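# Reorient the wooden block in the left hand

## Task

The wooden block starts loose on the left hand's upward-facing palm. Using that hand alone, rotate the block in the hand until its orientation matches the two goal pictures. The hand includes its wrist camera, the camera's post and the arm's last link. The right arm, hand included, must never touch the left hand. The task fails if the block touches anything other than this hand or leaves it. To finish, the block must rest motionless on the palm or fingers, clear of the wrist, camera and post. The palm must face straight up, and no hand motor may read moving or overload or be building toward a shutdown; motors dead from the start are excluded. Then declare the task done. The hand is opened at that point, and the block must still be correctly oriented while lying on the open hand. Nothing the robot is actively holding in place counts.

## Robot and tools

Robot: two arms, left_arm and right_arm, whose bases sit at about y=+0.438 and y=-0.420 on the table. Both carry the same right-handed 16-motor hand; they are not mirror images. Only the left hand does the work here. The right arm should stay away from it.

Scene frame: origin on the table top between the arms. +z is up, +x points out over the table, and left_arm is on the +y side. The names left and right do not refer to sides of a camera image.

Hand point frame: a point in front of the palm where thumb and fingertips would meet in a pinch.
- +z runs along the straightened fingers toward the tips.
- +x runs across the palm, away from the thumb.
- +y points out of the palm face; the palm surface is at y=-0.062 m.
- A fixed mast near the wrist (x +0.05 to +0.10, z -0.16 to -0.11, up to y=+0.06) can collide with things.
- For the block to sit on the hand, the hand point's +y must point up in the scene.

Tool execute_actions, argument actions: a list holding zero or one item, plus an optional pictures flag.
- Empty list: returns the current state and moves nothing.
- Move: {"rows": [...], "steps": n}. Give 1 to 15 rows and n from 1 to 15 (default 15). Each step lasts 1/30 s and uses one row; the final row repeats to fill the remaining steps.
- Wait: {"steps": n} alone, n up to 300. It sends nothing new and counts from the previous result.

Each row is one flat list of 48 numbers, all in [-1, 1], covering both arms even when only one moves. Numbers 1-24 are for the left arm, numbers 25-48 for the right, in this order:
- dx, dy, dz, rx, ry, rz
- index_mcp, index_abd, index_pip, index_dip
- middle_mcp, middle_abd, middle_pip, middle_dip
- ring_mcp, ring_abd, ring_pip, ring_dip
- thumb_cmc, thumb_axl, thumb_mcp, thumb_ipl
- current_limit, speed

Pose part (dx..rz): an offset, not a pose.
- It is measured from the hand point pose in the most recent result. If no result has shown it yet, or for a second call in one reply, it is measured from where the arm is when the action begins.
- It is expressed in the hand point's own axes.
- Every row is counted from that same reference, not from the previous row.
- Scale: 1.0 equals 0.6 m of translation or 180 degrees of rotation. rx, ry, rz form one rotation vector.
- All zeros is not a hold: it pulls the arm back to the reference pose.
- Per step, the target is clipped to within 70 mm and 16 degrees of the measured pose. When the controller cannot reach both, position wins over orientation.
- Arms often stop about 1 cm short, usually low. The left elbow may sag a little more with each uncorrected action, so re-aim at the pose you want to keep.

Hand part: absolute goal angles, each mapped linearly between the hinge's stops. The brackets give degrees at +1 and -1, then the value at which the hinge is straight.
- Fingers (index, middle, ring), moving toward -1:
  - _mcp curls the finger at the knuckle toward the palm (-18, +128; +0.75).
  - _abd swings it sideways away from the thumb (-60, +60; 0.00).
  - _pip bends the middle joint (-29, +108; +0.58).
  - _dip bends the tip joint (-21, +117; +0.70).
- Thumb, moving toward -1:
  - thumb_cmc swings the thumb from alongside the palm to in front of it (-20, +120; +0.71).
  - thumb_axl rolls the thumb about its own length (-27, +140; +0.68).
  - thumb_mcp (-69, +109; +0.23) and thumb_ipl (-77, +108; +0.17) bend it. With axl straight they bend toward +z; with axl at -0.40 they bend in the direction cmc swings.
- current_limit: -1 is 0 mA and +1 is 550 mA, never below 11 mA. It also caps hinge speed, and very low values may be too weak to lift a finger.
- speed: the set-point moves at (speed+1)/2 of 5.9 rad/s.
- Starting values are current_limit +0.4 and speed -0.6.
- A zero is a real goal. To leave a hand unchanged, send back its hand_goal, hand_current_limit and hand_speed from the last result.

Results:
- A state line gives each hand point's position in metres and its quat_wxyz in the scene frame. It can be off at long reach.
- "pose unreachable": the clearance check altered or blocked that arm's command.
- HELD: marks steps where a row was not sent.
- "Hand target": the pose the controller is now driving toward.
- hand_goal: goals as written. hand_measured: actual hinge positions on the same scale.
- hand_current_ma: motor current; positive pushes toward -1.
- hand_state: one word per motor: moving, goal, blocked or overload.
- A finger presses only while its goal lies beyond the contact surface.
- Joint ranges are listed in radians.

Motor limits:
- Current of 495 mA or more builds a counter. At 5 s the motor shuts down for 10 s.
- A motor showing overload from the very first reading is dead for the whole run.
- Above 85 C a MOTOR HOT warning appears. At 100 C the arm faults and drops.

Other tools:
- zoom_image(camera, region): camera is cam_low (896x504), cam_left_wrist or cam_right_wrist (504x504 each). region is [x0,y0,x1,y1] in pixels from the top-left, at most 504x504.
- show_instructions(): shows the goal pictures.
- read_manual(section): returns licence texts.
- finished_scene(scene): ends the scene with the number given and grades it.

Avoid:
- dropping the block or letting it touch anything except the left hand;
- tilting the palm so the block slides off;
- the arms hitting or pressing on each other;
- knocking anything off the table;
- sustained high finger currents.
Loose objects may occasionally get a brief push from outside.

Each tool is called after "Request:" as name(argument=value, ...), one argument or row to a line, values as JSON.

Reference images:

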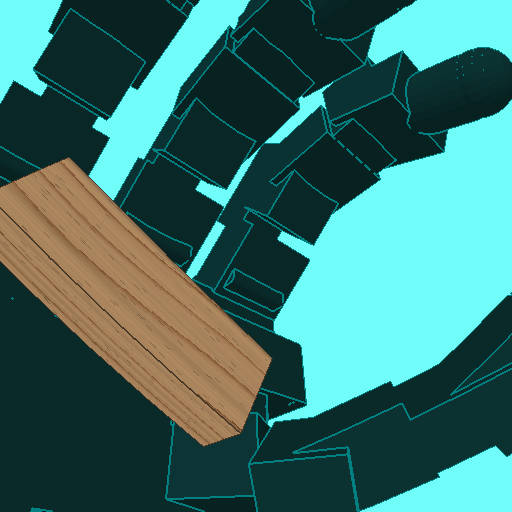

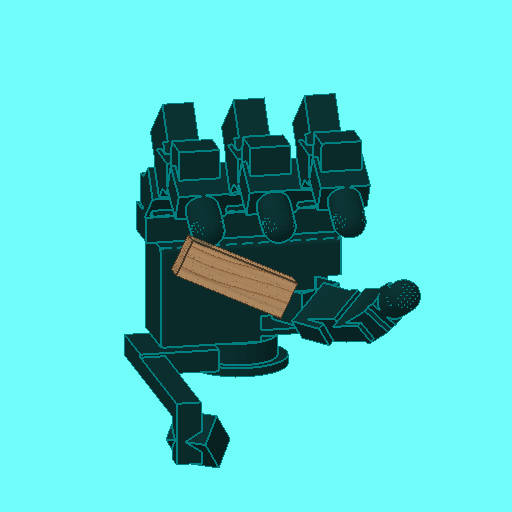

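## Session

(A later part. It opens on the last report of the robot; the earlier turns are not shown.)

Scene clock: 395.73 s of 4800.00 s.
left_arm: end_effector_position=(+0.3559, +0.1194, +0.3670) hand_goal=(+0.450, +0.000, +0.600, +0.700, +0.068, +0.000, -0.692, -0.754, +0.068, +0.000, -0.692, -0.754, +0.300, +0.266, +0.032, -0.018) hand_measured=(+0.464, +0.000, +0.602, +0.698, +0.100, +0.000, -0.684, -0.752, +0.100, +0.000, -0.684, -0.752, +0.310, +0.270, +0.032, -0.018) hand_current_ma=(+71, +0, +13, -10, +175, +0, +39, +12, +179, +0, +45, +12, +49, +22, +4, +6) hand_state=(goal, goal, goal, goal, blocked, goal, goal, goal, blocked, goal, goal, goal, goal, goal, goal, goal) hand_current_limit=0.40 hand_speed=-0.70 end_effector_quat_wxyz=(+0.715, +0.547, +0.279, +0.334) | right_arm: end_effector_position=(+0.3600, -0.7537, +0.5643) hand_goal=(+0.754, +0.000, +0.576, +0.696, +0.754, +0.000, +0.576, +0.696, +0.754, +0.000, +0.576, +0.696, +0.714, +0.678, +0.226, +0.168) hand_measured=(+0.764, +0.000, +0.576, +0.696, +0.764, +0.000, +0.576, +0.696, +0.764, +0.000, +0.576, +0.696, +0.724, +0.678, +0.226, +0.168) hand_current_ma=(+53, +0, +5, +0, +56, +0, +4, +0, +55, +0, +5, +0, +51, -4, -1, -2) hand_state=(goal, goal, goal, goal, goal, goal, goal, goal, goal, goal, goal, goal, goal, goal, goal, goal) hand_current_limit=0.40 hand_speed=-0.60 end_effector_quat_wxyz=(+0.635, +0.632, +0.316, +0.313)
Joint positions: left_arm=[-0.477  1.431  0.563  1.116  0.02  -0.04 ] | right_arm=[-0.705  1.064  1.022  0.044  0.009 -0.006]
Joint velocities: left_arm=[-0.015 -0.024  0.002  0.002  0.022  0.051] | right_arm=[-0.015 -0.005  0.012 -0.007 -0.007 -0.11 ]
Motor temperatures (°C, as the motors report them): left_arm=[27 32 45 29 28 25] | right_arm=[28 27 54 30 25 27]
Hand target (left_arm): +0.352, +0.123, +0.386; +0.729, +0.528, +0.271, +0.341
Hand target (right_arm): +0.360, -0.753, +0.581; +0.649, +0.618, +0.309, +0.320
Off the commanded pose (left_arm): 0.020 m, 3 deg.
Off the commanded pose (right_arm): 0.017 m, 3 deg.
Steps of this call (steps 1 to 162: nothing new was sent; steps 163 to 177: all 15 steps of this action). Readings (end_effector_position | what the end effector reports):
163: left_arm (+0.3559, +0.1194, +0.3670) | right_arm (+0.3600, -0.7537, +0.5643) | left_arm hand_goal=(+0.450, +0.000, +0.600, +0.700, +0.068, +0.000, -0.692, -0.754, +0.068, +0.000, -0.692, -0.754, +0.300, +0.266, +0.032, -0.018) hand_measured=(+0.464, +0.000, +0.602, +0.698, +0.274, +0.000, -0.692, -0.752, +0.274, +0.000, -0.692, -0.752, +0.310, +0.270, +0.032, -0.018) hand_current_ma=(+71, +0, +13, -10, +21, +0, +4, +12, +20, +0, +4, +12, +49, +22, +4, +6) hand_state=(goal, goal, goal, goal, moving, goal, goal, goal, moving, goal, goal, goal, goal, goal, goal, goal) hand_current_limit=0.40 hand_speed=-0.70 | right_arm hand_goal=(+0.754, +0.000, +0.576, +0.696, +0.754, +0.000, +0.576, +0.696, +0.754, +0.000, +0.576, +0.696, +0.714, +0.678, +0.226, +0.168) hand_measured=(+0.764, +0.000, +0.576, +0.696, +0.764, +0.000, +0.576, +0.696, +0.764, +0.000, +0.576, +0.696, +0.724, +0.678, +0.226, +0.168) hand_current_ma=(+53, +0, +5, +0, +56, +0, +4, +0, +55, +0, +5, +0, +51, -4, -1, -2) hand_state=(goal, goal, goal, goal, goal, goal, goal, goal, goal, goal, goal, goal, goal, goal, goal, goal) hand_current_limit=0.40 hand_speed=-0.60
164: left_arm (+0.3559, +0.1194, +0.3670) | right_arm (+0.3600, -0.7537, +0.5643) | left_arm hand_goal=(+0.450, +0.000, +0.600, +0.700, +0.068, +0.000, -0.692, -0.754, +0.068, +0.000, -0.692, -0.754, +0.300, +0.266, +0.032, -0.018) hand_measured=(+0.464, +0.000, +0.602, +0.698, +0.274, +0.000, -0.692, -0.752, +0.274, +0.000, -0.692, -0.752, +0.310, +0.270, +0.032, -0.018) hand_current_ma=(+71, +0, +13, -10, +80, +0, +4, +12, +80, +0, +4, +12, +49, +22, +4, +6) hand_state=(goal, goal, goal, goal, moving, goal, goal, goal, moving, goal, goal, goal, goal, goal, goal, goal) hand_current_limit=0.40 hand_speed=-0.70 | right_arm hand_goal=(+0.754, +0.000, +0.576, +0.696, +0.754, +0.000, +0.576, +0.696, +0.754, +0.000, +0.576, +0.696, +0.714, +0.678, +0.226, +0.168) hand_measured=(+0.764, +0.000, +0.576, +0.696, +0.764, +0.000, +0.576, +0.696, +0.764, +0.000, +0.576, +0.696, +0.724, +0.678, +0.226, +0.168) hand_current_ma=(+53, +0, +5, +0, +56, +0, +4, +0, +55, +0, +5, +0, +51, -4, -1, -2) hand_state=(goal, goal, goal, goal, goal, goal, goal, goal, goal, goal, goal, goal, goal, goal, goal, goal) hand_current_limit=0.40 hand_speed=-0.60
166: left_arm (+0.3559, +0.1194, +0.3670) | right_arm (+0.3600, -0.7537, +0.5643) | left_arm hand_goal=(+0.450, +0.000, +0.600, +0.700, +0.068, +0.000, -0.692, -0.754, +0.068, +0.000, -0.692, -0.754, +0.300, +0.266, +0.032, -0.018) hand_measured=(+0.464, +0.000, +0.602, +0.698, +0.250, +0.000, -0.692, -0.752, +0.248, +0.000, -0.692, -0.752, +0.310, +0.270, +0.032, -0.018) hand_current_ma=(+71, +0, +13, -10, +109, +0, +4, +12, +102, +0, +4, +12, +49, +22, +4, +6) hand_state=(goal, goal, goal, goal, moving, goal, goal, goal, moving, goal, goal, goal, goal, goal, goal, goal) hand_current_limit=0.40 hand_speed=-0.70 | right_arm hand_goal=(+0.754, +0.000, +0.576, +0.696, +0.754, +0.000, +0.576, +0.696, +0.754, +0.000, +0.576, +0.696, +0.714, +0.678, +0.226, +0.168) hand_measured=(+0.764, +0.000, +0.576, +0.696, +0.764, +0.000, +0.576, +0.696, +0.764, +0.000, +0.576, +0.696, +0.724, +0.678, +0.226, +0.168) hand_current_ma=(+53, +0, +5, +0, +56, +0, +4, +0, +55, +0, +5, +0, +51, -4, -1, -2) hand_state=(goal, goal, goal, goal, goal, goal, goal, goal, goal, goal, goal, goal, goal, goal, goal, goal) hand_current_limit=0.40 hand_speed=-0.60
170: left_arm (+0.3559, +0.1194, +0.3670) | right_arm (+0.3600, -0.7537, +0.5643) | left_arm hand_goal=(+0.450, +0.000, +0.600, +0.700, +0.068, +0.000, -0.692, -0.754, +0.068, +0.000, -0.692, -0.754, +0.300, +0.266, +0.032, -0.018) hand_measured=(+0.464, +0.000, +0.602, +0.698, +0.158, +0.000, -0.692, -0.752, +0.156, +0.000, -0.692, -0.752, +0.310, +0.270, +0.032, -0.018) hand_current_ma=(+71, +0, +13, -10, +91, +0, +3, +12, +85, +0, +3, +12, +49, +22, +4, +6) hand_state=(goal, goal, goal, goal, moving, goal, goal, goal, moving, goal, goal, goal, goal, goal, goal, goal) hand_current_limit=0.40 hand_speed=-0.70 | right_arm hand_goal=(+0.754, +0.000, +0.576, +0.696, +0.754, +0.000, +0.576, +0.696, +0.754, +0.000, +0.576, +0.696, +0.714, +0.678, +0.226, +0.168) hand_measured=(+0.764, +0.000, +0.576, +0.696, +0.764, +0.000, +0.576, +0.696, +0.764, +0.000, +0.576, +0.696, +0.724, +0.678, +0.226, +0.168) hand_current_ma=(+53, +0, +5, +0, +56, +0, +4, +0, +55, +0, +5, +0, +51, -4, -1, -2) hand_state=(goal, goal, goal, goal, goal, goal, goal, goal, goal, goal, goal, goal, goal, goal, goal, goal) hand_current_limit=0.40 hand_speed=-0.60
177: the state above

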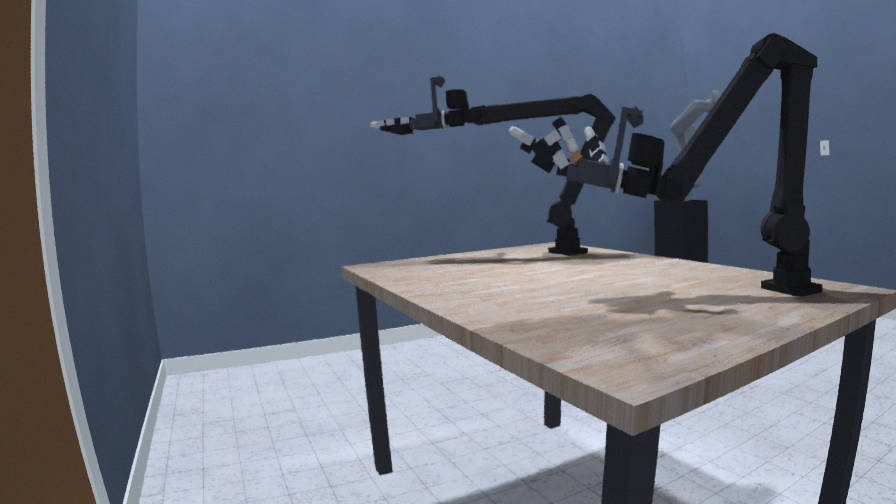

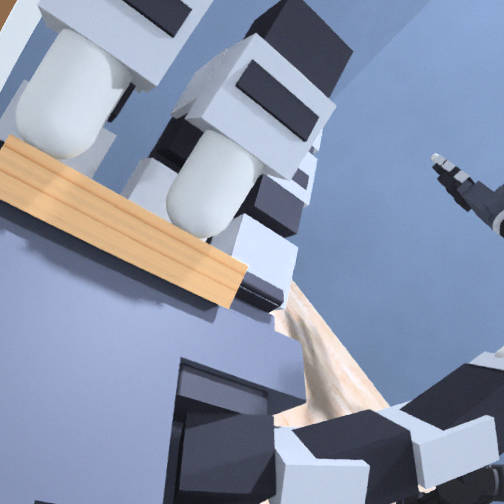

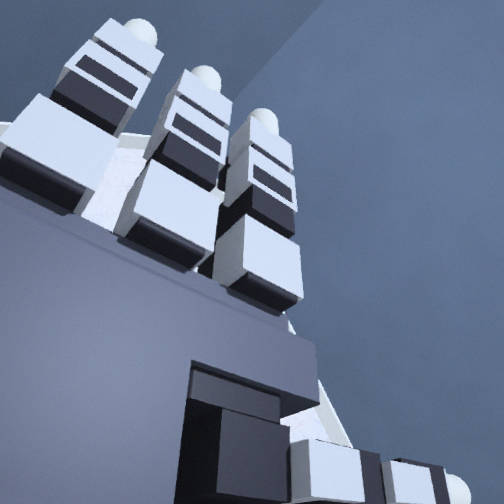

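Request:
execute_actions(
  actions=[
    {"rows": [[0,0.033,0,-0.017,0,0, 0.45,0,0.6,0.7, -0.205,0,-0.664,-0.348, -0.205,0,-0.664,-0.348, 0.3,0.266,0.032,-0.018, 0.4,-0.7, 0,0.029,0,-0.014,0,0, 0.754,0,0.576,0.696, 0.754,0,0.576,0.696, 0.754,0,0.576,0.696, 0.714,0.678,0.226,0.168, 0.4,-0.6]], "steps": 15},
  ],
  pictures=false,
)

Request:
execute_actions(
  actions=[
    {"steps": 12},
  ],
)

Request:
zoom_image(
  camera="cam_low",
  region=[510, 80, 660, 190],
)

Scene clock: 402.20 s of 4800.00 s.
left_arm: end_effector_position=(+0.3558, +0.1194, +0.3671) hand_goal=(+0.450, +0.000, +0.600, +0.700, -0.204, +0.000, -0.664, -0.348, -0.204, +0.000, -0.664, -0.348, +0.300, +0.266, +0.032, -0.018) hand_measured=(+0.464, +0.000, +0.602, +0.698, -0.060, +0.000, -0.642, -0.450, -0.060, +0.000, -0.644, -0.448, +0.310, +0.270, +0.032, -0.018) hand_current_ma=(+71, +0, +13, -10, +158, +0, +109, -23, +150, +0, +123, -13, +49, +22, +4, +6) hand_state=(goal, goal, goal, goal, moving, goal, blocked, moving, moving, goal, blocked, moving, goal, goal, goal, goal) hand_current_limit=0.40 hand_speed=-0.70 end_effector_quat_wxyz=(+0.715, +0.547, +0.279, +0.334) | right_arm: end_effector_position=(+0.3600, -0.7537, +0.5643) hand_goal=(+0.754, +0.000, +0.576, +0.696, +0.754, +0.000, +0.576, +0.696, +0.754, +0.000, +0.576, +0.696, +0.714, +0.678, +0.226, +0.168) hand_measured=(+0.764, +0.000, +0.576, +0.696, +0.764, +0.000, +0.576, +0.696, +0.764, +0.000, +0.576, +0.696, +0.724, +0.678, +0.226, +0.168) hand_current_ma=(+53, +0, +5, +0, +56, +0, +4, +0, +55, +0, +5, +0, +51, -4, -1, -2) hand_state=(goal, goal, goal, goal, goal, goal, goal, goal, goal, goal, goal, goal, goal, goal, goal, goal) hand_current_limit=0.40 hand_speed=-0.60 end_effector_quat_wxyz=(+0.635, +0.632, +0.316, +0.313)
Joint positions: left_arm=[-0.477  1.431  0.563  1.116  0.02  -0.04 ] | right_arm=[-0.705  1.064  1.022  0.044  0.009 -0.006]
Joint velocities: left_arm=[-0.005 -0.015 -0.022 -0.002 -0.007 -0.066] | right_arm=[-0.005  0.005 -0.002 -0.007  0.007  0.066]
Motor temperatures (°C, as the motors report them): left_arm=[27 32 44 29 28 25] | right_arm=[28 27 54 30 25 27]
Hand target (left_arm): +0.352, +0.123, +0.386; +0.729, +0.528, +0.271, +0.341
Hand target (right_arm): +0.360, -0.753, +0.581; +0.649, +0.618, +0.309, +0.320
Off the commanded pose (left_arm): 0.020 m, 3 deg.
Off the commanded pose (right_arm): 0.017 m, 3 deg.
Steps of this call (steps 1 to 179: nothing new was sent; steps 180 to 194: all 15 steps of this action). Readings (end_effector_position | what the end effector reports):
180: left_arm (+0.3559, +0.1194, +0.3670) | right_arm (+0.3600, -0.7537, +0.5643) | left_arm hand_goal=(+0.450, +0.000, +0.600, +0.700, -0.204, +0.000, -0.664, -0.348, -0.204, +0.000, -0.664, -0.348, +0.300, +0.266, +0.032, -0.018) hand_measured=(+0.464, +0.000, +0.602, +0.698, +0.100, +0.000, -0.684, -0.752, +0.100, +0.000, -0.684, -0.752, +0.310, +0.270, +0.032, -0.018) hand_current_ma=(+71, +0, +13, -10, +175, +0, +39, +12, +178, +0, +45, +12, +49, +22, +4, +6) hand_state=(goal, goal, goal, goal, moving, goal, moving, moving, moving, goal, moving, moving, goal, goal, goal, goal) hand_current_limit=0.40 hand_speed=-0.70 | right_arm hand_goal=(+0.754, +0.000, +0.576, +0.696, +0.754, +0.000, +0.576, +0.696, +0.754, +0.000, +0.576, +0.696, +0.714, +0.678, +0.226, +0.168) hand_measured=(+0.764, +0.000, +0.576, +0.696, +0.764, +0.000, +0.576, +0.696, +0.764, +0.000, +0.576, +0.696, +0.724, +0.678, +0.226, +0.168) hand_current_ma=(+53, +0, +5, +0, +56, +0, +4, +0, +55, +0, +5, +0, +51, -4, -1, -2) hand_state=(goal, goal, goal, goal, goal, goal, goal, goal, goal, goal, goal, goal, goal, goal, goal, goal) hand_current_limit=0.40 hand_speed=-0.60
181: left_arm (+0.3559, +0.1194, +0.3670) | right_arm (+0.3600, -0.7537, +0.5643) | left_arm hand_goal=(+0.450, +0.000, +0.600, +0.700, -0.204, +0.000, -0.664, -0.348, -0.204, +0.000, -0.664, -0.348, +0.300, +0.266, +0.032, -0.018) hand_measured=(+0.464, +0.000, +0.602, +0.698, +0.100, +0.000, -0.684, -0.752, +0.100, +0.000, -0.684, -0.752, +0.310, +0.270, +0.032, -0.018) hand_current_ma=(+71, +0, +13, -10, +221, +0, -4, -46, +225, +0, -3, -47, +49, +22, +4, +6) hand_state=(goal, goal, goal, goal, moving, goal, moving, moving, moving, goal, moving, moving, goal, goal, goal, goal) hand_current_limit=0.40 hand_speed=-0.70 | right_arm hand_goal=(+0.754, +0.000, +0.576, +0.696, +0.754, +0.000, +0.576, +0.696, +0.754, +0.000, +0.576, +0.696, +0.714, +0.678, +0.226, +0.168) hand_measured=(+0.764, +0.000, +0.576, +0.696, +0.764, +0.000, +0.576, +0.696, +0.764, +0.000, +0.576, +0.696, +0.724, +0.678, +0.226, +0.168) hand_current_ma=(+53, +0, +5, +0, +56, +0, +4, +0, +55, +0, +5, +0, +51, -4, -1, -2) hand_state=(goal, goal, goal, goal, goal, goal, goal, goal, goal, goal, goal, goal, goal, goal, goal, goal) hand_current_limit=0.40 hand_speed=-0.60
183: left_arm (+0.3559, +0.1194, +0.3670) | right_arm (+0.3600, -0.7537, +0.5643) | left_arm hand_goal=(+0.450, +0.000, +0.600, +0.700, -0.204, +0.000, -0.664, -0.348, -0.204, +0.000, -0.664, -0.348, +0.300, +0.266, +0.032, -0.018) hand_measured=(+0.464, +0.000, +0.602, +0.698, +0.074, +0.000, -0.662, -0.722, +0.074, +0.000, -0.662, -0.722, +0.310, +0.270, +0.032, -0.018) hand_current_ma=(+71, +0, +13, -10, +245, +0, +64, -56, +239, +0, +71, -52, +49, +22, +4, +6) hand_state=(goal, goal, goal, goal, moving, goal, moving, moving, moving, goal, moving, moving, goal, goal, goal, goal) hand_current_limit=0.40 hand_speed=-0.70 | right_arm hand_goal=(+0.754, +0.000, +0.576, +0.696, +0.754, +0.000, +0.576, +0.696, +0.754, +0.000, +0.576, +0.696, +0.714, +0.678, +0.226, +0.168) hand_measured=(+0.764, +0.000, +0.576, +0.696, +0.764, +0.000, +0.576, +0.696, +0.764, +0.000, +0.576, +0.696, +0.724, +0.678, +0.226, +0.168) hand_current_ma=(+53, +0, +5, +0, +56, +0, +4, +0, +55, +0, +5, +0, +51, -4, -1, -2) hand_state=(goal, goal, goal, goal, goal, goal, goal, goal, goal, goal, goal, goal, goal, goal, goal, goal) hand_current_limit=0.40 hand_speed=-0.60
187: left_arm (+0.3559, +0.1194, +0.3670) | right_arm (+0.3600, -0.7537, +0.5643) | left_arm hand_goal=(+0.450, +0.000, +0.600, +0.700, -0.204, +0.000, -0.664, -0.348, -0.204, +0.000, -0.664, -0.348, +0.300, +0.266, +0.032, -0.018) hand_measured=(+0.464, +0.000, +0.602, +0.698, +0.042, +0.000, -0.644, -0.626, +0.042, +0.000, -0.644, -0.624, +0.310, +0.270, +0.032, -0.018) hand_current_ma=(+71, +0, +13, -10, +331, +0, +119, -37, +325, +0, +132, -28, +49, +22, +4, +6) hand_state=(goal, goal, goal, goal, moving, goal, moving, moving, moving, goal, moving, moving, goal, goal, goal, goal) hand_current_limit=0.40 hand_speed=-0.70 | right_arm hand_goal=(+0.754, +0.000, +0.576, +0.696, +0.754, +0.000, +0.576, +0.696, +0.754, +0.000, +0.576, +0.696, +0.714, +0.678, +0.226, +0.168) hand_measured=(+0.764, +0.000, +0.576, +0.696, +0.764, +0.000, +0.576, +0.696, +0.764, +0.000, +0.576, +0.696, +0.724, +0.678, +0.226, +0.168) hand_current_ma=(+53, +0, +5, +0, +56, +0, +4, +0, +55, +0, +5, +0, +51, -4, -1, -2) hand_state=(goal, goal, goal, goal, goal, goal, goal, goal, goal, goal, goal, goal, goal, goal, goal, goal) hand_current_limit=0.40 hand_speed=-0.60
194: the state above

Scene clock: 402.60 s of 4800.00 s.
left_arm: end_effector_position=(+0.3558, +0.1194, +0.3671) hand_goal=(+0.450, +0.000, +0.600, +0.700, -0.204, +0.000, -0.664, -0.348, -0.204, +0.000, -0.664, -0.348, +0.300, +0.266, +0.032, -0.018) hand_measured=(+0.464, +0.000, +0.602, +0.698, -0.152, +0.000, -0.640, -0.342, -0.154, +0.000, -0.642, -0.340, +0.310, +0.270, +0.032, -0.018) hand_current_ma=(+71, +0, +13, -10, +281, +0, +117, +32, +278, +0, +138, +49, +49, +22, +4, +6) hand_state=(goal, goal, goal, goal, blocked, goal, blocked, goal, blocked, goal, blocked, goal, goal, goal, goal, goal) hand_current_limit=0.40 hand_speed=-0.70 end_effector_quat_wxyz=(+0.715, +0.547, +0.279, +0.334) | right_arm: end_effector_position=(+0.3600, -0.7537, +0.5643) hand_goal=(+0.754, +0.000, +0.576, +0.696, +0.754, +0.000, +0.576, +0.696, +0.754, +0.000, +0.576, +0.696, +0.714, +0.678, +0.226, +0.168) hand_measured=(+0.764, +0.000, +0.576, +0.696, +0.764, +0.000, +0.576, +0.696, +0.764, +0.000, +0.576, +0.696, +0.724, +0.678, +0.226, +0.168) hand_current_ma=(+53, +0, +5, +0, +56, +0, +4, +0, +55, +0, +5, +0, +51, -4, -1, -2) hand_state=(goal, goal, goal, goal, goal, goal, goal, goal, goal, goal, goal, goal, goal, goal, goal, goal) hand_current_limit=0.40 hand_speed=-0.60 end_effector_quat_wxyz=(+0.635, +0.632, +0.316, +0.313)
Joint positions: left_arm=[-0.477  1.431  0.563  1.116  0.02  -0.04 ] | right_arm=[-0.705  1.064  1.022  0.044  0.009 -0.006]
Joint velocities: left_arm=[ 0.005 -0.005  0.002 -0.002  0.037 -0.051] | right_arm=[ 0.005 -0.015 -0.002  0.002 -0.037  0.022]
Motor temperatures (°C, as the motors report them): left_arm=[27 32 44 29 28 25] | right_arm=[28 27 54 30 25 27]
Hand target (left_arm): +0.352, +0.123, +0.386; +0.729, +0.528, +0.271, +0.341
Hand target (right_arm): +0.360, -0.753, +0.581; +0.649, +0.618, +0.309, +0.320
Off the commanded pose (left_arm): 0.020 m, 3 deg.
Off the commanded pose (right_arm): 0.017 m, 3 deg.
Steps of this call (steps 1 to 12: nothing new was sent). Readings (end_effector_position | what the end effector reports):
1: left_arm (+0.3558, +0.1194, +0.3671) | right_arm (+0.3600, -0.7537, +0.5643) | left_arm hand_goal=(+0.450, +0.000, +0.600, +0.700, -0.204, +0.000, -0.664, -0.348, -0.204, +0.000, -0.664, -0.348, +0.300, +0.266, +0.032, -0.018) hand_measured=(+0.464, +0.000, +0.602, +0.698, -0.080, +0.000, -0.642, -0.426, -0.080, +0.000, -0.644, -0.424, +0.310, +0.270, +0.032, -0.018) hand_current_ma=(+71, +0, +13, -10, +163, +0, +107, -26, +155, +0, +123, -16, +49, +22, +4, +6) hand_state=(goal, goal, goal, goal, moving, goal, blocked, moving, moving, goal, blocked, moving, goal, goal, goal, goal) hand_current_limit=0.40 hand_speed=-0.70 | right_arm hand_goal=(+0.754, +0.000, +0.576, +0.696, +0.754, +0.000, +0.576, +0.696, +0.754, +0.000, +0.576, +0.696, +0.714, +0.678, +0.226, +0.168) hand_measured=(+0.764, +0.000, +0.576, +0.696, +0.764, +0.000, +0.576, +0.696, +0.764, +0.000, +0.576, +0.696, +0.724, +0.678, +0.226, +0.168) hand_current_ma=(+53, +0, +5, +0, +56, +0, +4, +0, +55, +0, +5, +0, +51, -4, -1, -2) hand_state=(goal, goal, goal, goal, goal, goal, goal, goal, goal, goal, goal, goal, goal, goal, goal, goal) hand_current_limit=0.40 hand_speed=-0.60
2: left_arm (+0.3558, +0.1194, +0.3671) | right_arm (+0.3600, -0.7537, +0.5643) | left_arm hand_goal=(+0.450, +0.000, +0.600, +0.700, -0.204, +0.000, -0.664, -0.348, -0.204, +0.000, -0.664, -0.348, +0.300, +0.266, +0.032, -0.018) hand_measured=(+0.464, +0.000, +0.602, +0.698, -0.100, +0.000, -0.642, -0.402, -0.100, +0.000, -0.644, -0.400, +0.310, +0.270, +0.032, -0.018) hand_current_ma=(+71, +0, +13, -10, +173, +0, +109, -22, +163, +0, +123, -11, +49, +22, +4, +6) hand_state=(goal, goal, goal, goal, moving, goal, blocked, moving, moving, goal, blocked, moving, goal, goal, goal, goal) hand_current_limit=0.40 hand_speed=-0.70 | right_arm hand_goal=(+0.754, +0.000, +0.576, +0.696, +0.754, +0.000, +0.576, +0.696, +0.754, +0.000, +0.576, +0.696, +0.714, +0.678, +0.226, +0.168) hand_measured=(+0.764, +0.000, +0.576, +0.696, +0.764, +0.000, +0.576, +0.696, +0.764, +0.000, +0.576, +0.696, +0.724, +0.678, +0.226, +0.168) hand_current_ma=(+53, +0, +5, +0, +56, +0, +4, +0, +55, +0, +5, +0, +51, -4, -1, -2) hand_state=(goal, goal, goal, goal, goal, goal, goal, goal, goal, goal, goal, goal, goal, goal, goal, goal) hand_current_limit=0.40 hand_speed=-0.60
4: left_arm (+0.3558, +0.1194, +0.3671) | right_arm (+0.3600, -0.7537, +0.5643) | left_arm hand_goal=(+0.450, +0.000, +0.600, +0.700, -0.204, +0.000, -0.664, -0.348, -0.204, +0.000, -0.664, -0.348, +0.300, +0.266, +0.032, -0.018) hand_measured=(+0.464, +0.000, +0.602, +0.698, -0.136, +0.000, -0.642, -0.358, -0.138, +0.000, -0.644, -0.356, +0.310, +0.270, +0.032, -0.018) hand_current_ma=(+71, +0, +13, -10, +236, +0, +109, +33, +223, +0, +123, +49, +49, +22, +4, +6) hand_state=(goal, goal, goal, goal, moving, goal, blocked, moving, moving, goal, blocked, moving, goal, goal, goal, goal) hand_current_limit=0.40 hand_speed=-0.70 | right_arm hand_goal=(+0.754, +0.000, +0.576, +0.696, +0.754, +0.000, +0.576, +0.696, +0.754, +0.000, +0.576, +0.696, +0.714, +0.678, +0.226, +0.168) hand_measured=(+0.764, +0.000, +0.576, +0.696, +0.764, +0.000, +0.576, +0.696, +0.764, +0.000, +0.576, +0.696, +0.724, +0.678, +0.226, +0.168) hand_current_ma=(+53, +0, +5, +0, +56, +0, +4, +0, +55, +0, +5, +0, +51, -4, -1, -2) hand_state=(goal, goal, goal, goal, goal, goal, goal, goal, goal, goal, goal, goal, goal, goal, goal, goal) hand_current_limit=0.40 hand_speed=-0.60
8: left_arm (+0.3558, +0.1194, +0.3671) | right_arm (+0.3600, -0.7537, +0.5643) | left_arm hand_goal=(+0.450, +0.000, +0.600, +0.700, -0.204, +0.000, -0.664, -0.348, -0.204, +0.000, -0.664, -0.348, +0.300, +0.266, +0.032, -0.018) hand_measured=(+0.464, +0.000, +0.602, +0.698, -0.152, +0.000, -0.640, -0.342, -0.154, +0.000, -0.642, -0.340, +0.310, +0.270, +0.032, -0.018) hand_current_ma=(+71, +0, +13, -10, +281, +0, +117, +32, +279, +0, +138, +49, +49, +22, +4, +6) hand_state=(goal, goal, goal, goal, blocked, goal, blocked, goal, blocked, goal, blocked, goal, goal, goal, goal, goal) hand_current_limit=0.40 hand_speed=-0.70 | right_arm hand_goal=(+0.754, +0.000, +0.576, +0.696, +0.754, +0.000, +0.576, +0.696, +0.754, +0.000, +0.576, +0.696, +0.714, +0.678, +0.226, +0.168) hand_measured=(+0.764, +0.000, +0.576, +0.696, +0.764, +0.000, +0.576, +0.696, +0.764, +0.000, +0.576, +0.696, +0.724, +0.678, +0.226, +0.168) hand_current_ma=(+53, +0, +5, +0, +56, +0, +4, +0, +55, +0, +5, +0, +51, -4, -1, -2) hand_state=(goal, goal, goal, goal, goal, goal, goal, goal, goal, goal, goal, goal, goal, goal, goal, goal) hand_current_limit=0.40 hand_speed=-0.60
12: the state above

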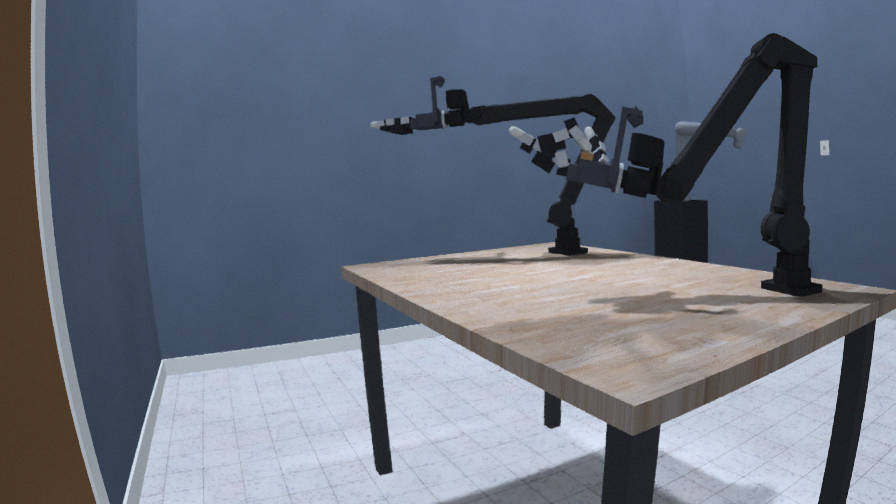

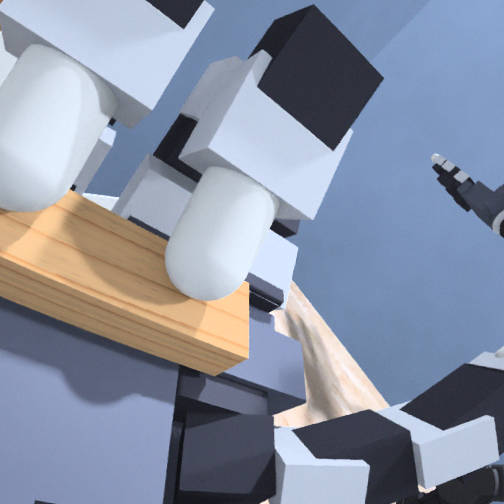

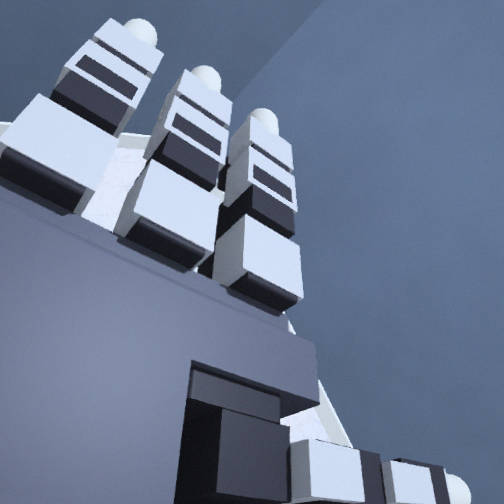

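Region (510, 80, 660, 190) of cam_low's 896x504 image, scaled by 3.360, with more detail than that image has; it fills the top 370 rows of this view, and the rest is white.

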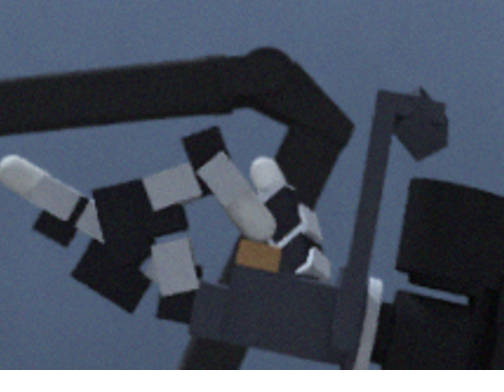

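Request:
execute_actions(
  actions=[
    {"rows": [[0,0.033,0,0.0,0,0, 0.45,0,0.6,0.7, -0.205,0,-0.664,-0.348, -0.205,0,-0.664,-0.348, 0.3,0.266,0.032,-0.018, 0.4,-0.7, 0,0.029,0,-0.014,0,0, 0.754,0,0.576,0.696, 0.754,0,0.576,0.696, 0.754,0,0.576,0.696, 0.714,0.678,0.226,0.168, 0.4,-0.6],[0,0.033,0,0.015,0,0, 0.45,0,0.6,0.7, -0.205,0,-0.664,-0.348, -0.205,0,-0.664,-0.348, 0.3,0.266,0.032,-0.018, 0.4,-0.7, 0,0.029,0,-0.014,0,0, 0.754,0,0.576,0.696, 0.754,0,0.576,0.696, 0.754,0,0.576,0.696, 0.714,0.678,0.226,0.168, 0.4,-0.6],[0,0.033,0,0.03,0,0, 0.45,0,0.6,0.7, -0.205,0,-0.664,-0.348, -0.205,0,-0.664,-0.348, 0.3,0.266,0.032,-0.018, 0.4,-0.7, 0,0.029,0,-0.014,0,0, 0.754,0,0.576,0.696, 0.754,0,0.576,0.696, 0.754,0,0.576,0.696, 0.714,0.678,0.226,0.168, 0.4,-0.6],[0,0.033,0,0.045,0,0, 0.45,0,0.6,0.7, -0.205,0,-0.664,-0.348, -0.205,0,-0.664,-0.348, 0.3,0.266,0.032,-0.018, 0.4,-0.7, 0,0.029,0,-0.014,0,0, 0.754,0,0.576,0.696, 0.754,0,0.576,0.696, 0.754,0,0.576,0.696, 0.714,0.678,0.226,0.168, 0.4,-0.6],[0,0.033,0,0.062,0,0, 0.45,0,0.6,0.7, -0.205,0,-0.664,-0.348, -0.205,0,-0.664,-0.348, 0.3,0.266,0.032,-0.018, 0.4,-0.7, 0,0.029,0,-0.014,0,0, 0.754,0,0.576,0.696, 0.754,0,0.576,0.696, 0.754,0,0.576,0.696, 0.714,0.678,0.226,0.168, 0.4,-0.6]], "steps": 15},
  ],
  pictures=false,
)

Request:
execute_actions(
  actions=[
    {"rows": [[0,0.035,0,-0.017,0,0, 0.45,0,0.6,0.7, -0.30,0,-0.60,-0.25, -0.205,0,-0.664,-0.348, 0.3,0.266,0.032,-0.018, 0.4,-0.8, 0,0.029,0,-0.014,0,0, 0.754,0,0.576,0.696, 0.754,0,0.576,0.696, 0.754,0,0.576,0.696, 0.714,0.678,0.226,0.168, 0.4,-0.6]], "steps": 15},
  ],
)

Scene clock: 423.00 s of 4800.00 s.
left_arm: end_effector_position=(+0.3434, +0.1253, +0.3864) hand_goal=(+0.450, +0.000, +0.600, +0.700, -0.204, +0.000, -0.664, -0.348, -0.204, +0.000, -0.664, -0.348, +0.300, +0.266, +0.032, -0.018) hand_measured=(+0.464, +0.000, +0.602, +0.698, -0.152, +0.000, -0.640, -0.342, -0.156, +0.000, -0.640, -0.340, +0.310, +0.270, +0.032, -0.018) hand_current_ma=(+74, +0, +13, -10, +276, +0, +119, +32, +272, +0, +140, +50, +49, +22, +5, +6) hand_state=(goal, goal, goal, goal, blocked, goal, blocked, goal, blocked, goal, blocked, goal, goal, goal, goal, goal) hand_current_limit=0.40 hand_speed=-0.70 end_effector_quat_wxyz=(+0.663, +0.611, +0.307, +0.303) | right_arm: end_effector_position=(+0.3600, -0.7537, +0.5643) hand_goal=(+0.754, +0.000, +0.576, +0.696, +0.754, +0.000, +0.576, +0.696, +0.754, +0.000, +0.576, +0.696, +0.714, +0.678, +0.226, +0.168) hand_measured=(+0.764, +0.000, +0.576, +0.696, +0.764, +0.000, +0.576, +0.696, +0.764, +0.000, +0.576, +0.696, +0.724, +0.678, +0.226, +0.168) hand_current_ma=(+53, +0, +5, +0, +56, +0, +4, +0, +55, +0, +5, +0, +51, -4, -1, -2) hand_state=(goal, goal, goal, goal, goal, goal, goal, goal, goal, goal, goal, goal, goal, goal, goal, goal) hand_current_limit=0.40 hand_speed=-0.60 end_effector_quat_wxyz=(+0.635, +0.632, +0.316, +0.313)
Joint positions: left_arm=[-0.477  1.167  0.552  0.679  0.035 -0.04 ] | right_arm=[-0.705  1.064  1.022  0.044  0.009 -0.006]
Joint velocities: left_arm=[-0.005  0.073 -0.022 -0.11  -0.037 -0.022] | right_arm=[-0.005  0.015  0.012 -0.017 -0.051 -0.022]
Motor temperatures (°C, as the motors report them): left_arm=[27 33 44 29 28 25] | right_arm=[28 27 55 30 25 27]
Hand target (left_arm): +0.352, +0.124, +0.386; +0.658, +0.615, +0.309, +0.305
Hand target (right_arm): +0.360, -0.753, +0.581; +0.649, +0.618, +0.309, +0.320
Off the commanded pose (left_arm): 0.009 m, 1 deg.
Off the commanded pose (right_arm): 0.017 m, 3 deg.
Steps of this call (steps 1 to 597: nothing new was sent; steps 598 to 612: all 15 steps of this action). Readings (end_effector_position | what the end effector reports):
598: left_arm (+0.3564, +0.1191, +0.3667) | right_arm (+0.3600, -0.7537, +0.5643) | left_arm hand_goal=(+0.450, +0.000, +0.600, +0.700, -0.204, +0.000, -0.664, -0.348, -0.204, +0.000, -0.664, -0.348, +0.300, +0.266, +0.032, -0.018) hand_measured=(+0.464, +0.000, +0.602, +0.698, -0.152, +0.000, -0.640, -0.342, -0.154, +0.000, -0.642, -0.340, +0.310, +0.270, +0.032, -0.018) hand_current_ma=(+71, +0, +13, -10, +281, +0, +117, +32, +278, +0, +138, +49, +49, +22, +4, +6) hand_state=(goal, goal, goal, goal, blocked, goal, blocked, goal, blocked, goal, blocked, goal, goal, goal, goal, goal) hand_current_limit=0.40 hand_speed=-0.70 | right_arm hand_goal=(+0.754, +0.000, +0.576, +0.696, +0.754, +0.000, +0.576, +0.696, +0.754, +0.000, +0.576, +0.696, +0.714, +0.678, +0.226, +0.168) hand_measured=(+0.764, +0.000, +0.576, +0.696, +0.764, +0.000, +0.576, +0.696, +0.764, +0.000, +0.576, +0.696, +0.724, +0.678, +0.226, +0.168) hand_current_ma=(+53, +0, +5, +0, +56, +0, +4, +0, +55, +0, +5, +0, +51, -4, -1, -2) hand_state=(goal, goal, goal, goal, goal, goal, goal, goal, goal, goal, goal, goal, goal, goal, goal, goal) hand_current_limit=0.40 hand_speed=-0.60
599: left_arm (+0.3576, +0.1179, +0.3650) | right_arm (+0.3600, -0.7537, +0.5643) | left_arm hand_goal=(+0.450, +0.000, +0.600, +0.700, -0.204, +0.000, -0.664, -0.348, -0.204, +0.000, -0.664, -0.348, +0.300, +0.266, +0.032, -0.018) hand_measured=(+0.462, +0.000, +0.602, +0.698, -0.152, +0.000, -0.640, -0.342, -0.156, +0.000, -0.642, -0.340, +0.310, +0.270, +0.032, -0.018) hand_current_ma=(+69, +0, +13, -10, +278, +0, +118, +32, +275, +0, +139, +49, +49, +22, +4, +6) hand_state=(goal, goal, goal, goal, blocked, goal, blocked, goal, blocked, goal, blocked, goal, goal, goal, goal, goal) hand_current_limit=0.40 hand_speed=-0.70 | right_arm hand_goal=(+0.754, +0.000, +0.576, +0.696, +0.754, +0.000, +0.576, +0.696, +0.754, +0.000, +0.576, +0.696, +0.714, +0.678, +0.226, +0.168) hand_measured=(+0.764, +0.000, +0.576, +0.696, +0.764, +0.000, +0.576, +0.696, +0.764, +0.000, +0.576, +0.696, +0.724, +0.678, +0.226, +0.168) hand_current_ma=(+53, +0, +5, +0, +56, +0, +4, +0, +55, +0, +5, +0, +51, -4, -1, -2) hand_state=(goal, goal, goal, goal, goal, goal, goal, goal, goal, goal, goal, goal, goal, goal, goal, goal) hand_current_limit=0.40 hand_speed=-0.60
601: left_arm (+0.3587, +0.1160, +0.3617) | right_arm (+0.3600, -0.7537, +0.5643) | left_arm hand_goal=(+0.450, +0.000, +0.600, +0.700, -0.204, +0.000, -0.664, -0.348, -0.204, +0.000, -0.664, -0.348, +0.300, +0.266, +0.032, -0.018) hand_measured=(+0.462, +0.000, +0.602, +0.698, -0.152, +0.000, -0.640, -0.342, -0.156, +0.000, -0.640, -0.340, +0.310, +0.270, +0.032, -0.018) hand_current_ma=(+70, +0, +13, -10, +276, +0, +118, +32, +273, +0, +140, +50, +49, +22, +5, +6) hand_state=(goal, goal, goal, goal, blocked, goal, blocked, goal, blocked, goal, blocked, goal, goal, goal, goal, goal) hand_current_limit=0.40 hand_speed=-0.70 | right_arm hand_goal=(+0.754, +0.000, +0.576, +0.696, +0.754, +0.000, +0.576, +0.696, +0.754, +0.000, +0.576, +0.696, +0.714, +0.678, +0.226, +0.168) hand_measured=(+0.764, +0.000, +0.576, +0.696, +0.764, +0.000, +0.576, +0.696, +0.764, +0.000, +0.576, +0.696, +0.724, +0.678, +0.226, +0.168) hand_current_ma=(+53, +0, +5, +0, +56, +0, +4, +0, +55, +0, +5, +0, +51, -4, -1, -2) hand_state=(goal, goal, goal, goal, goal, goal, goal, goal, goal, goal, goal, goal, goal, goal, goal, goal) hand_current_limit=0.40 hand_speed=-0.60
605: left_arm (+0.3500, +0.1207, +0.3740) | right_arm (+0.3600, -0.7537, +0.5643) | left_arm hand_goal=(+0.450, +0.000, +0.600, +0.700, -0.204, +0.000, -0.664, -0.348, -0.204, +0.000, -0.664, -0.348, +0.300, +0.266, +0.032, -0.018) hand_measured=(+0.464, +0.000, +0.602, +0.698, -0.152, +0.000, -0.640, -0.342, -0.156, +0.000, -0.640, -0.340, +0.310, +0.270, +0.032, -0.018) hand_current_ma=(+74, +0, +13, -10, +276, +0, +118, +32, +272, +0, +140, +50, +49, +22, +5, +6) hand_state=(goal, goal, goal, goal, blocked, goal, blocked, goal, blocked, goal, blocked, goal, goal, goal, goal, goal) hand_current_limit=0.40 hand_speed=-0.70 | right_arm hand_goal=(+0.754, +0.000, +0.576, +0.696, +0.754, +0.000, +0.576, +0.696, +0.754, +0.000, +0.576, +0.696, +0.714, +0.678, +0.226, +0.168) hand_measured=(+0.764, +0.000, +0.576, +0.696, +0.764, +0.000, +0.576, +0.696, +0.764, +0.000, +0.576, +0.696, +0.724, +0.678, +0.226, +0.168) hand_current_ma=(+53, +0, +5, +0, +56, +0, +4, +0, +55, +0, +5, +0, +51, -4, -1, -2) hand_state=(goal, goal, goal, goal, goal, goal, goal, goal, goal, goal, goal, goal, goal, goal, goal, goal) hand_current_limit=0.40 hand_speed=-0.60
612: the state above

Scene clock: 423.50 s of 4800.00 s.
left_arm: end_effector_position=(+0.3436, +0.1252, +0.3861) hand_goal=(+0.450, +0.000, +0.600, +0.700, -0.300, +0.000, -0.600, -0.250, -0.204, +0.000, -0.664, -0.348, +0.300, +0.266, +0.032, -0.018) hand_measured=(+0.464, +0.000, +0.602, +0.698, -0.268, +0.000, -0.594, -0.250, -0.160, +0.000, -0.640, -0.336, +0.310, +0.270, +0.032, -0.018) hand_current_ma=(+74, +0, +13, -10, +175, +0, +32, -2, +246, -3, +148, +76, +49, +22, +5, +6) hand_state=(goal, goal, goal, goal, blocked, goal, goal, goal, blocked, goal, blocked, goal, goal, goal, goal, goal) hand_current_limit=0.40 hand_speed=-0.80 end_effector_quat_wxyz=(+0.664, +0.611, +0.307, +0.303) | right_arm: end_effector_position=(+0.3600, -0.7537, +0.5643) hand_goal=(+0.754, +0.000, +0.576, +0.696, +0.754, +0.000, +0.576, +0.696, +0.754, +0.000, +0.576, +0.696, +0.714, +0.678, +0.226, +0.168) hand_measured=(+0.764, +0.000, +0.576, +0.696, +0.764, +0.000, +0.576, +0.696, +0.764, +0.000, +0.576, +0.696, +0.724, +0.678, +0.226, +0.168) hand_current_ma=(+53, +0, +5, +0, +56, +0, +4, +0, +55, +0, +5, +0, +51, -4, -1, -2) hand_state=(goal, goal, goal, goal, goal, goal, goal, goal, goal, goal, goal, goal, goal, goal, goal, goal) hand_current_limit=0.40 hand_speed=-0.60 end_effector_quat_wxyz=(+0.635, +0.632, +0.316, +0.313)
Joint positions: left_arm=[-0.477  1.169  0.552  0.682  0.035 -0.04 ] | right_arm=[-0.705  1.064  1.022  0.044  0.009 -0.006]
Joint velocities: left_arm=[-0.005 -0.005 -0.007 -0.007  0.022 -0.051] | right_arm=[-0.005 -0.005  0.002  0.012  0.037 -0.022]
Motor temperatures (°C, as the motors report them): left_arm=[27 32 44 29 28 25] | right_arm=[28 27 55 30 25 27]
Hand target (left_arm): +0.343, +0.127, +0.407; +0.679, +0.593, +0.299, +0.311
Hand target (right_arm): +0.360, -0.753, +0.581; +0.649, +0.618, +0.309, +0.320
Off the commanded pose (left_arm): 0.021 m, 3 deg.
Off the commanded pose (right_arm): 0.017 m, 3 deg.
Steps of this call (steps 1 to 15: all 15 steps of this action). Readings (end_effector_position | what the end effector reports):
1: left_arm (+0.3438, +0.1250, +0.3855) | right_arm (+0.3600, -0.7537, +0.5643) | left_arm hand_goal=(+0.450, +0.000, +0.600, +0.700, -0.300, +0.000, -0.600, -0.250, -0.204, +0.000, -0.664, -0.348, +0.300, +0.266, +0.032, -0.018) hand_measured=(+0.464, +0.000, +0.602, +0.698, -0.152, +0.000, -0.640, -0.342, -0.156, +0.000, -0.640, -0.340, +0.310, +0.270, +0.032, -0.018) hand_current_ma=(+74, +0, +13, -10, +276, +0, +119, +32, +272, +0, +140, +50, +49, +22, +5, +6) hand_state=(goal, goal, goal, goal, moving, goal, moving, moving, blocked, goal, blocked, goal, goal, goal, goal, goal) hand_current_limit=0.40 hand_speed=-0.80 | right_arm hand_goal=(+0.754, +0.000, +0.576, +0.696, +0.754, +0.000, +0.576, +0.696, +0.754, +0.000, +0.576, +0.696, +0.714, +0.678, +0.226, +0.168) hand_measured=(+0.764, +0.000, +0.576, +0.696, +0.764, +0.000, +0.576, +0.696, +0.764, +0.000, +0.576, +0.696, +0.724, +0.678, +0.226, +0.168) hand_current_ma=(+53, +0, +5, +0, +56, +0, +4, +0, +55, +0, +5, +0, +51, -4, -1, -2) hand_state=(goal, goal, goal, goal, goal, goal, goal, goal, goal, goal, goal, goal, goal, goal, goal, goal) hand_current_limit=0.40 hand_speed=-0.60
2: left_arm (+0.3439, +0.1250, +0.3853) | right_arm (+0.3600, -0.7537, +0.5643) | left_arm hand_goal=(+0.450, +0.000, +0.600, +0.700, -0.300, +0.000, -0.600, -0.250, -0.204, +0.000, -0.664, -0.348, +0.300, +0.266, +0.032, -0.018) hand_measured=(+0.464, +0.000, +0.602, +0.698, -0.152, +0.000, -0.640, -0.342, -0.156, +0.000, -0.640, -0.340, +0.310, +0.270, +0.032, -0.018) hand_current_ma=(+74, +0, +13, -10, +317, +0, +88, +0, +272, +0, +140, +50, +49, +22, +5, +6) hand_state=(goal, goal, goal, goal, moving, goal, moving, moving, blocked, goal, blocked, goal, goal, goal, goal, goal) hand_current_limit=0.40 hand_speed=-0.80 | right_arm hand_goal=(+0.754, +0.000, +0.576, +0.696, +0.754, +0.000, +0.576, +0.696, +0.754, +0.000, +0.576, +0.696, +0.714, +0.678, +0.226, +0.168) hand_measured=(+0.764, +0.000, +0.576, +0.696, +0.764, +0.000, +0.576, +0.696, +0.764, +0.000, +0.576, +0.696, +0.724, +0.678, +0.226, +0.168) hand_current_ma=(+53, +0, +5, +0, +56, +0, +4, +0, +55, +0, +5, +0, +51, -4, -1, -2) hand_state=(goal, goal, goal, goal, goal, goal, goal, goal, goal, goal, goal, goal, goal, goal, goal, goal) hand_current_limit=0.40 hand_speed=-0.60
4: left_arm (+0.3437, +0.1251, +0.3859) | right_arm (+0.3600, -0.7537, +0.5643) | left_arm hand_goal=(+0.450, +0.000, +0.600, +0.700, -0.300, +0.000, -0.600, -0.250, -0.204, +0.000, -0.664, -0.348, +0.300, +0.266, +0.032, -0.018) hand_measured=(+0.464, +0.000, +0.602, +0.698, -0.178, +0.000, -0.628, -0.322, -0.158, +0.000, -0.640, -0.338, +0.310, +0.270, +0.032, -0.018) hand_current_ma=(+74, +0, +13, -10, +171, +0, +3, -24, +255, +0, +144, +70, +49, +22, +5, +6) hand_state=(goal, goal, goal, goal, moving, goal, moving, moving, moving, goal, blocked, moving, goal, goal, goal, goal) hand_current_limit=0.40 hand_speed=-0.80 | right_arm hand_goal=(+0.754, +0.000, +0.576, +0.696, +0.754, +0.000, +0.576, +0.696, +0.754, +0.000, +0.576, +0.696, +0.714, +0.678, +0.226, +0.168) hand_measured=(+0.764, +0.000, +0.576, +0.696, +0.764, +0.000, +0.576, +0.696, +0.764, +0.000, +0.576, +0.696, +0.724, +0.678, +0.226, +0.168) hand_current_ma=(+53, +0, +5, +0, +56, +0, +4, +0, +55, +0, +5, +0, +51, -4, -1, -2) hand_state=(goal, goal, goal, goal, goal, goal, goal, goal, goal, goal, goal, goal, goal, goal, goal, goal) hand_current_limit=0.40 hand_speed=-0.60
8: left_arm (+0.3436, +0.1252, +0.3861) | right_arm (+0.3600, -0.7537, +0.5643) | left_arm hand_goal=(+0.450, +0.000, +0.600, +0.700, -0.300, +0.000, -0.600, -0.250, -0.204, +0.000, -0.664, -0.348, +0.300, +0.266, +0.032, -0.018) hand_measured=(+0.464, +0.000, +0.602, +0.698, -0.252, +0.000, -0.600, -0.262, -0.160, +0.000, -0.640, -0.336, +0.310, +0.270, +0.032, -0.018) hand_current_ma=(+74, +0, +13, -10, +153, +0, +16, +4, +248, +0, +147, +74, +49, +22, +5, +6) hand_state=(goal, goal, goal, goal, moving, goal, moving, moving, blocked, goal, blocked, goal, goal, goal, goal, goal) hand_current_limit=0.40 hand_speed=-0.80 | right_arm hand_goal=(+0.754, +0.000, +0.576, +0.696, +0.754, +0.000, +0.576, +0.696, +0.754, +0.000, +0.576, +0.696, +0.714, +0.678, +0.226, +0.168) hand_measured=(+0.764, +0.000, +0.576, +0.696, +0.764, +0.000, +0.576, +0.696, +0.764, +0.000, +0.576, +0.696, +0.724, +0.678, +0.226, +0.168) hand_current_ma=(+53, +0, +5, +0, +56, +0, +4, +0, +55, +0, +5, +0, +51, -4, -1, -2) hand_state=(goal, goal, goal, goal, goal, goal, goal, goal, goal, goal, goal, goal, goal, goal, goal, goal) hand_current_limit=0.40 hand_speed=-0.60
15: the state above

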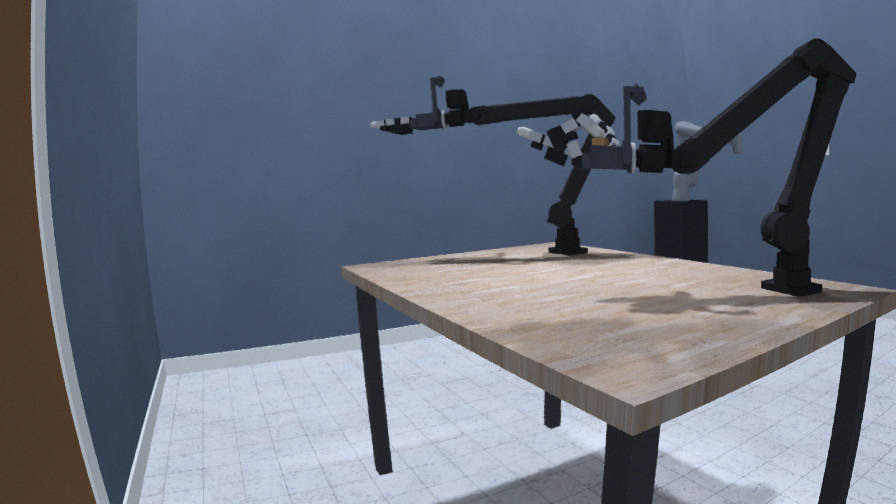

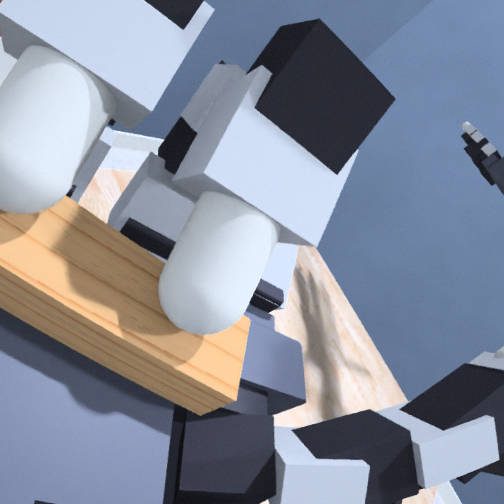

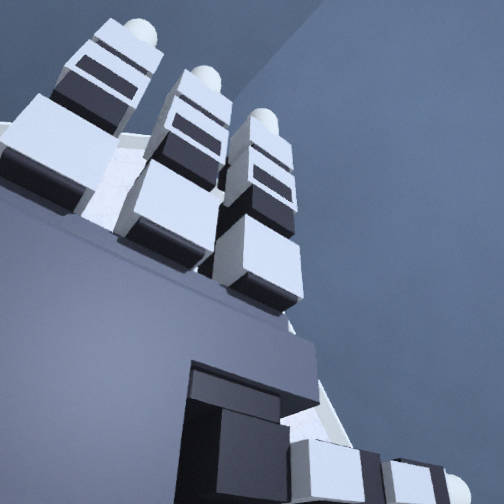

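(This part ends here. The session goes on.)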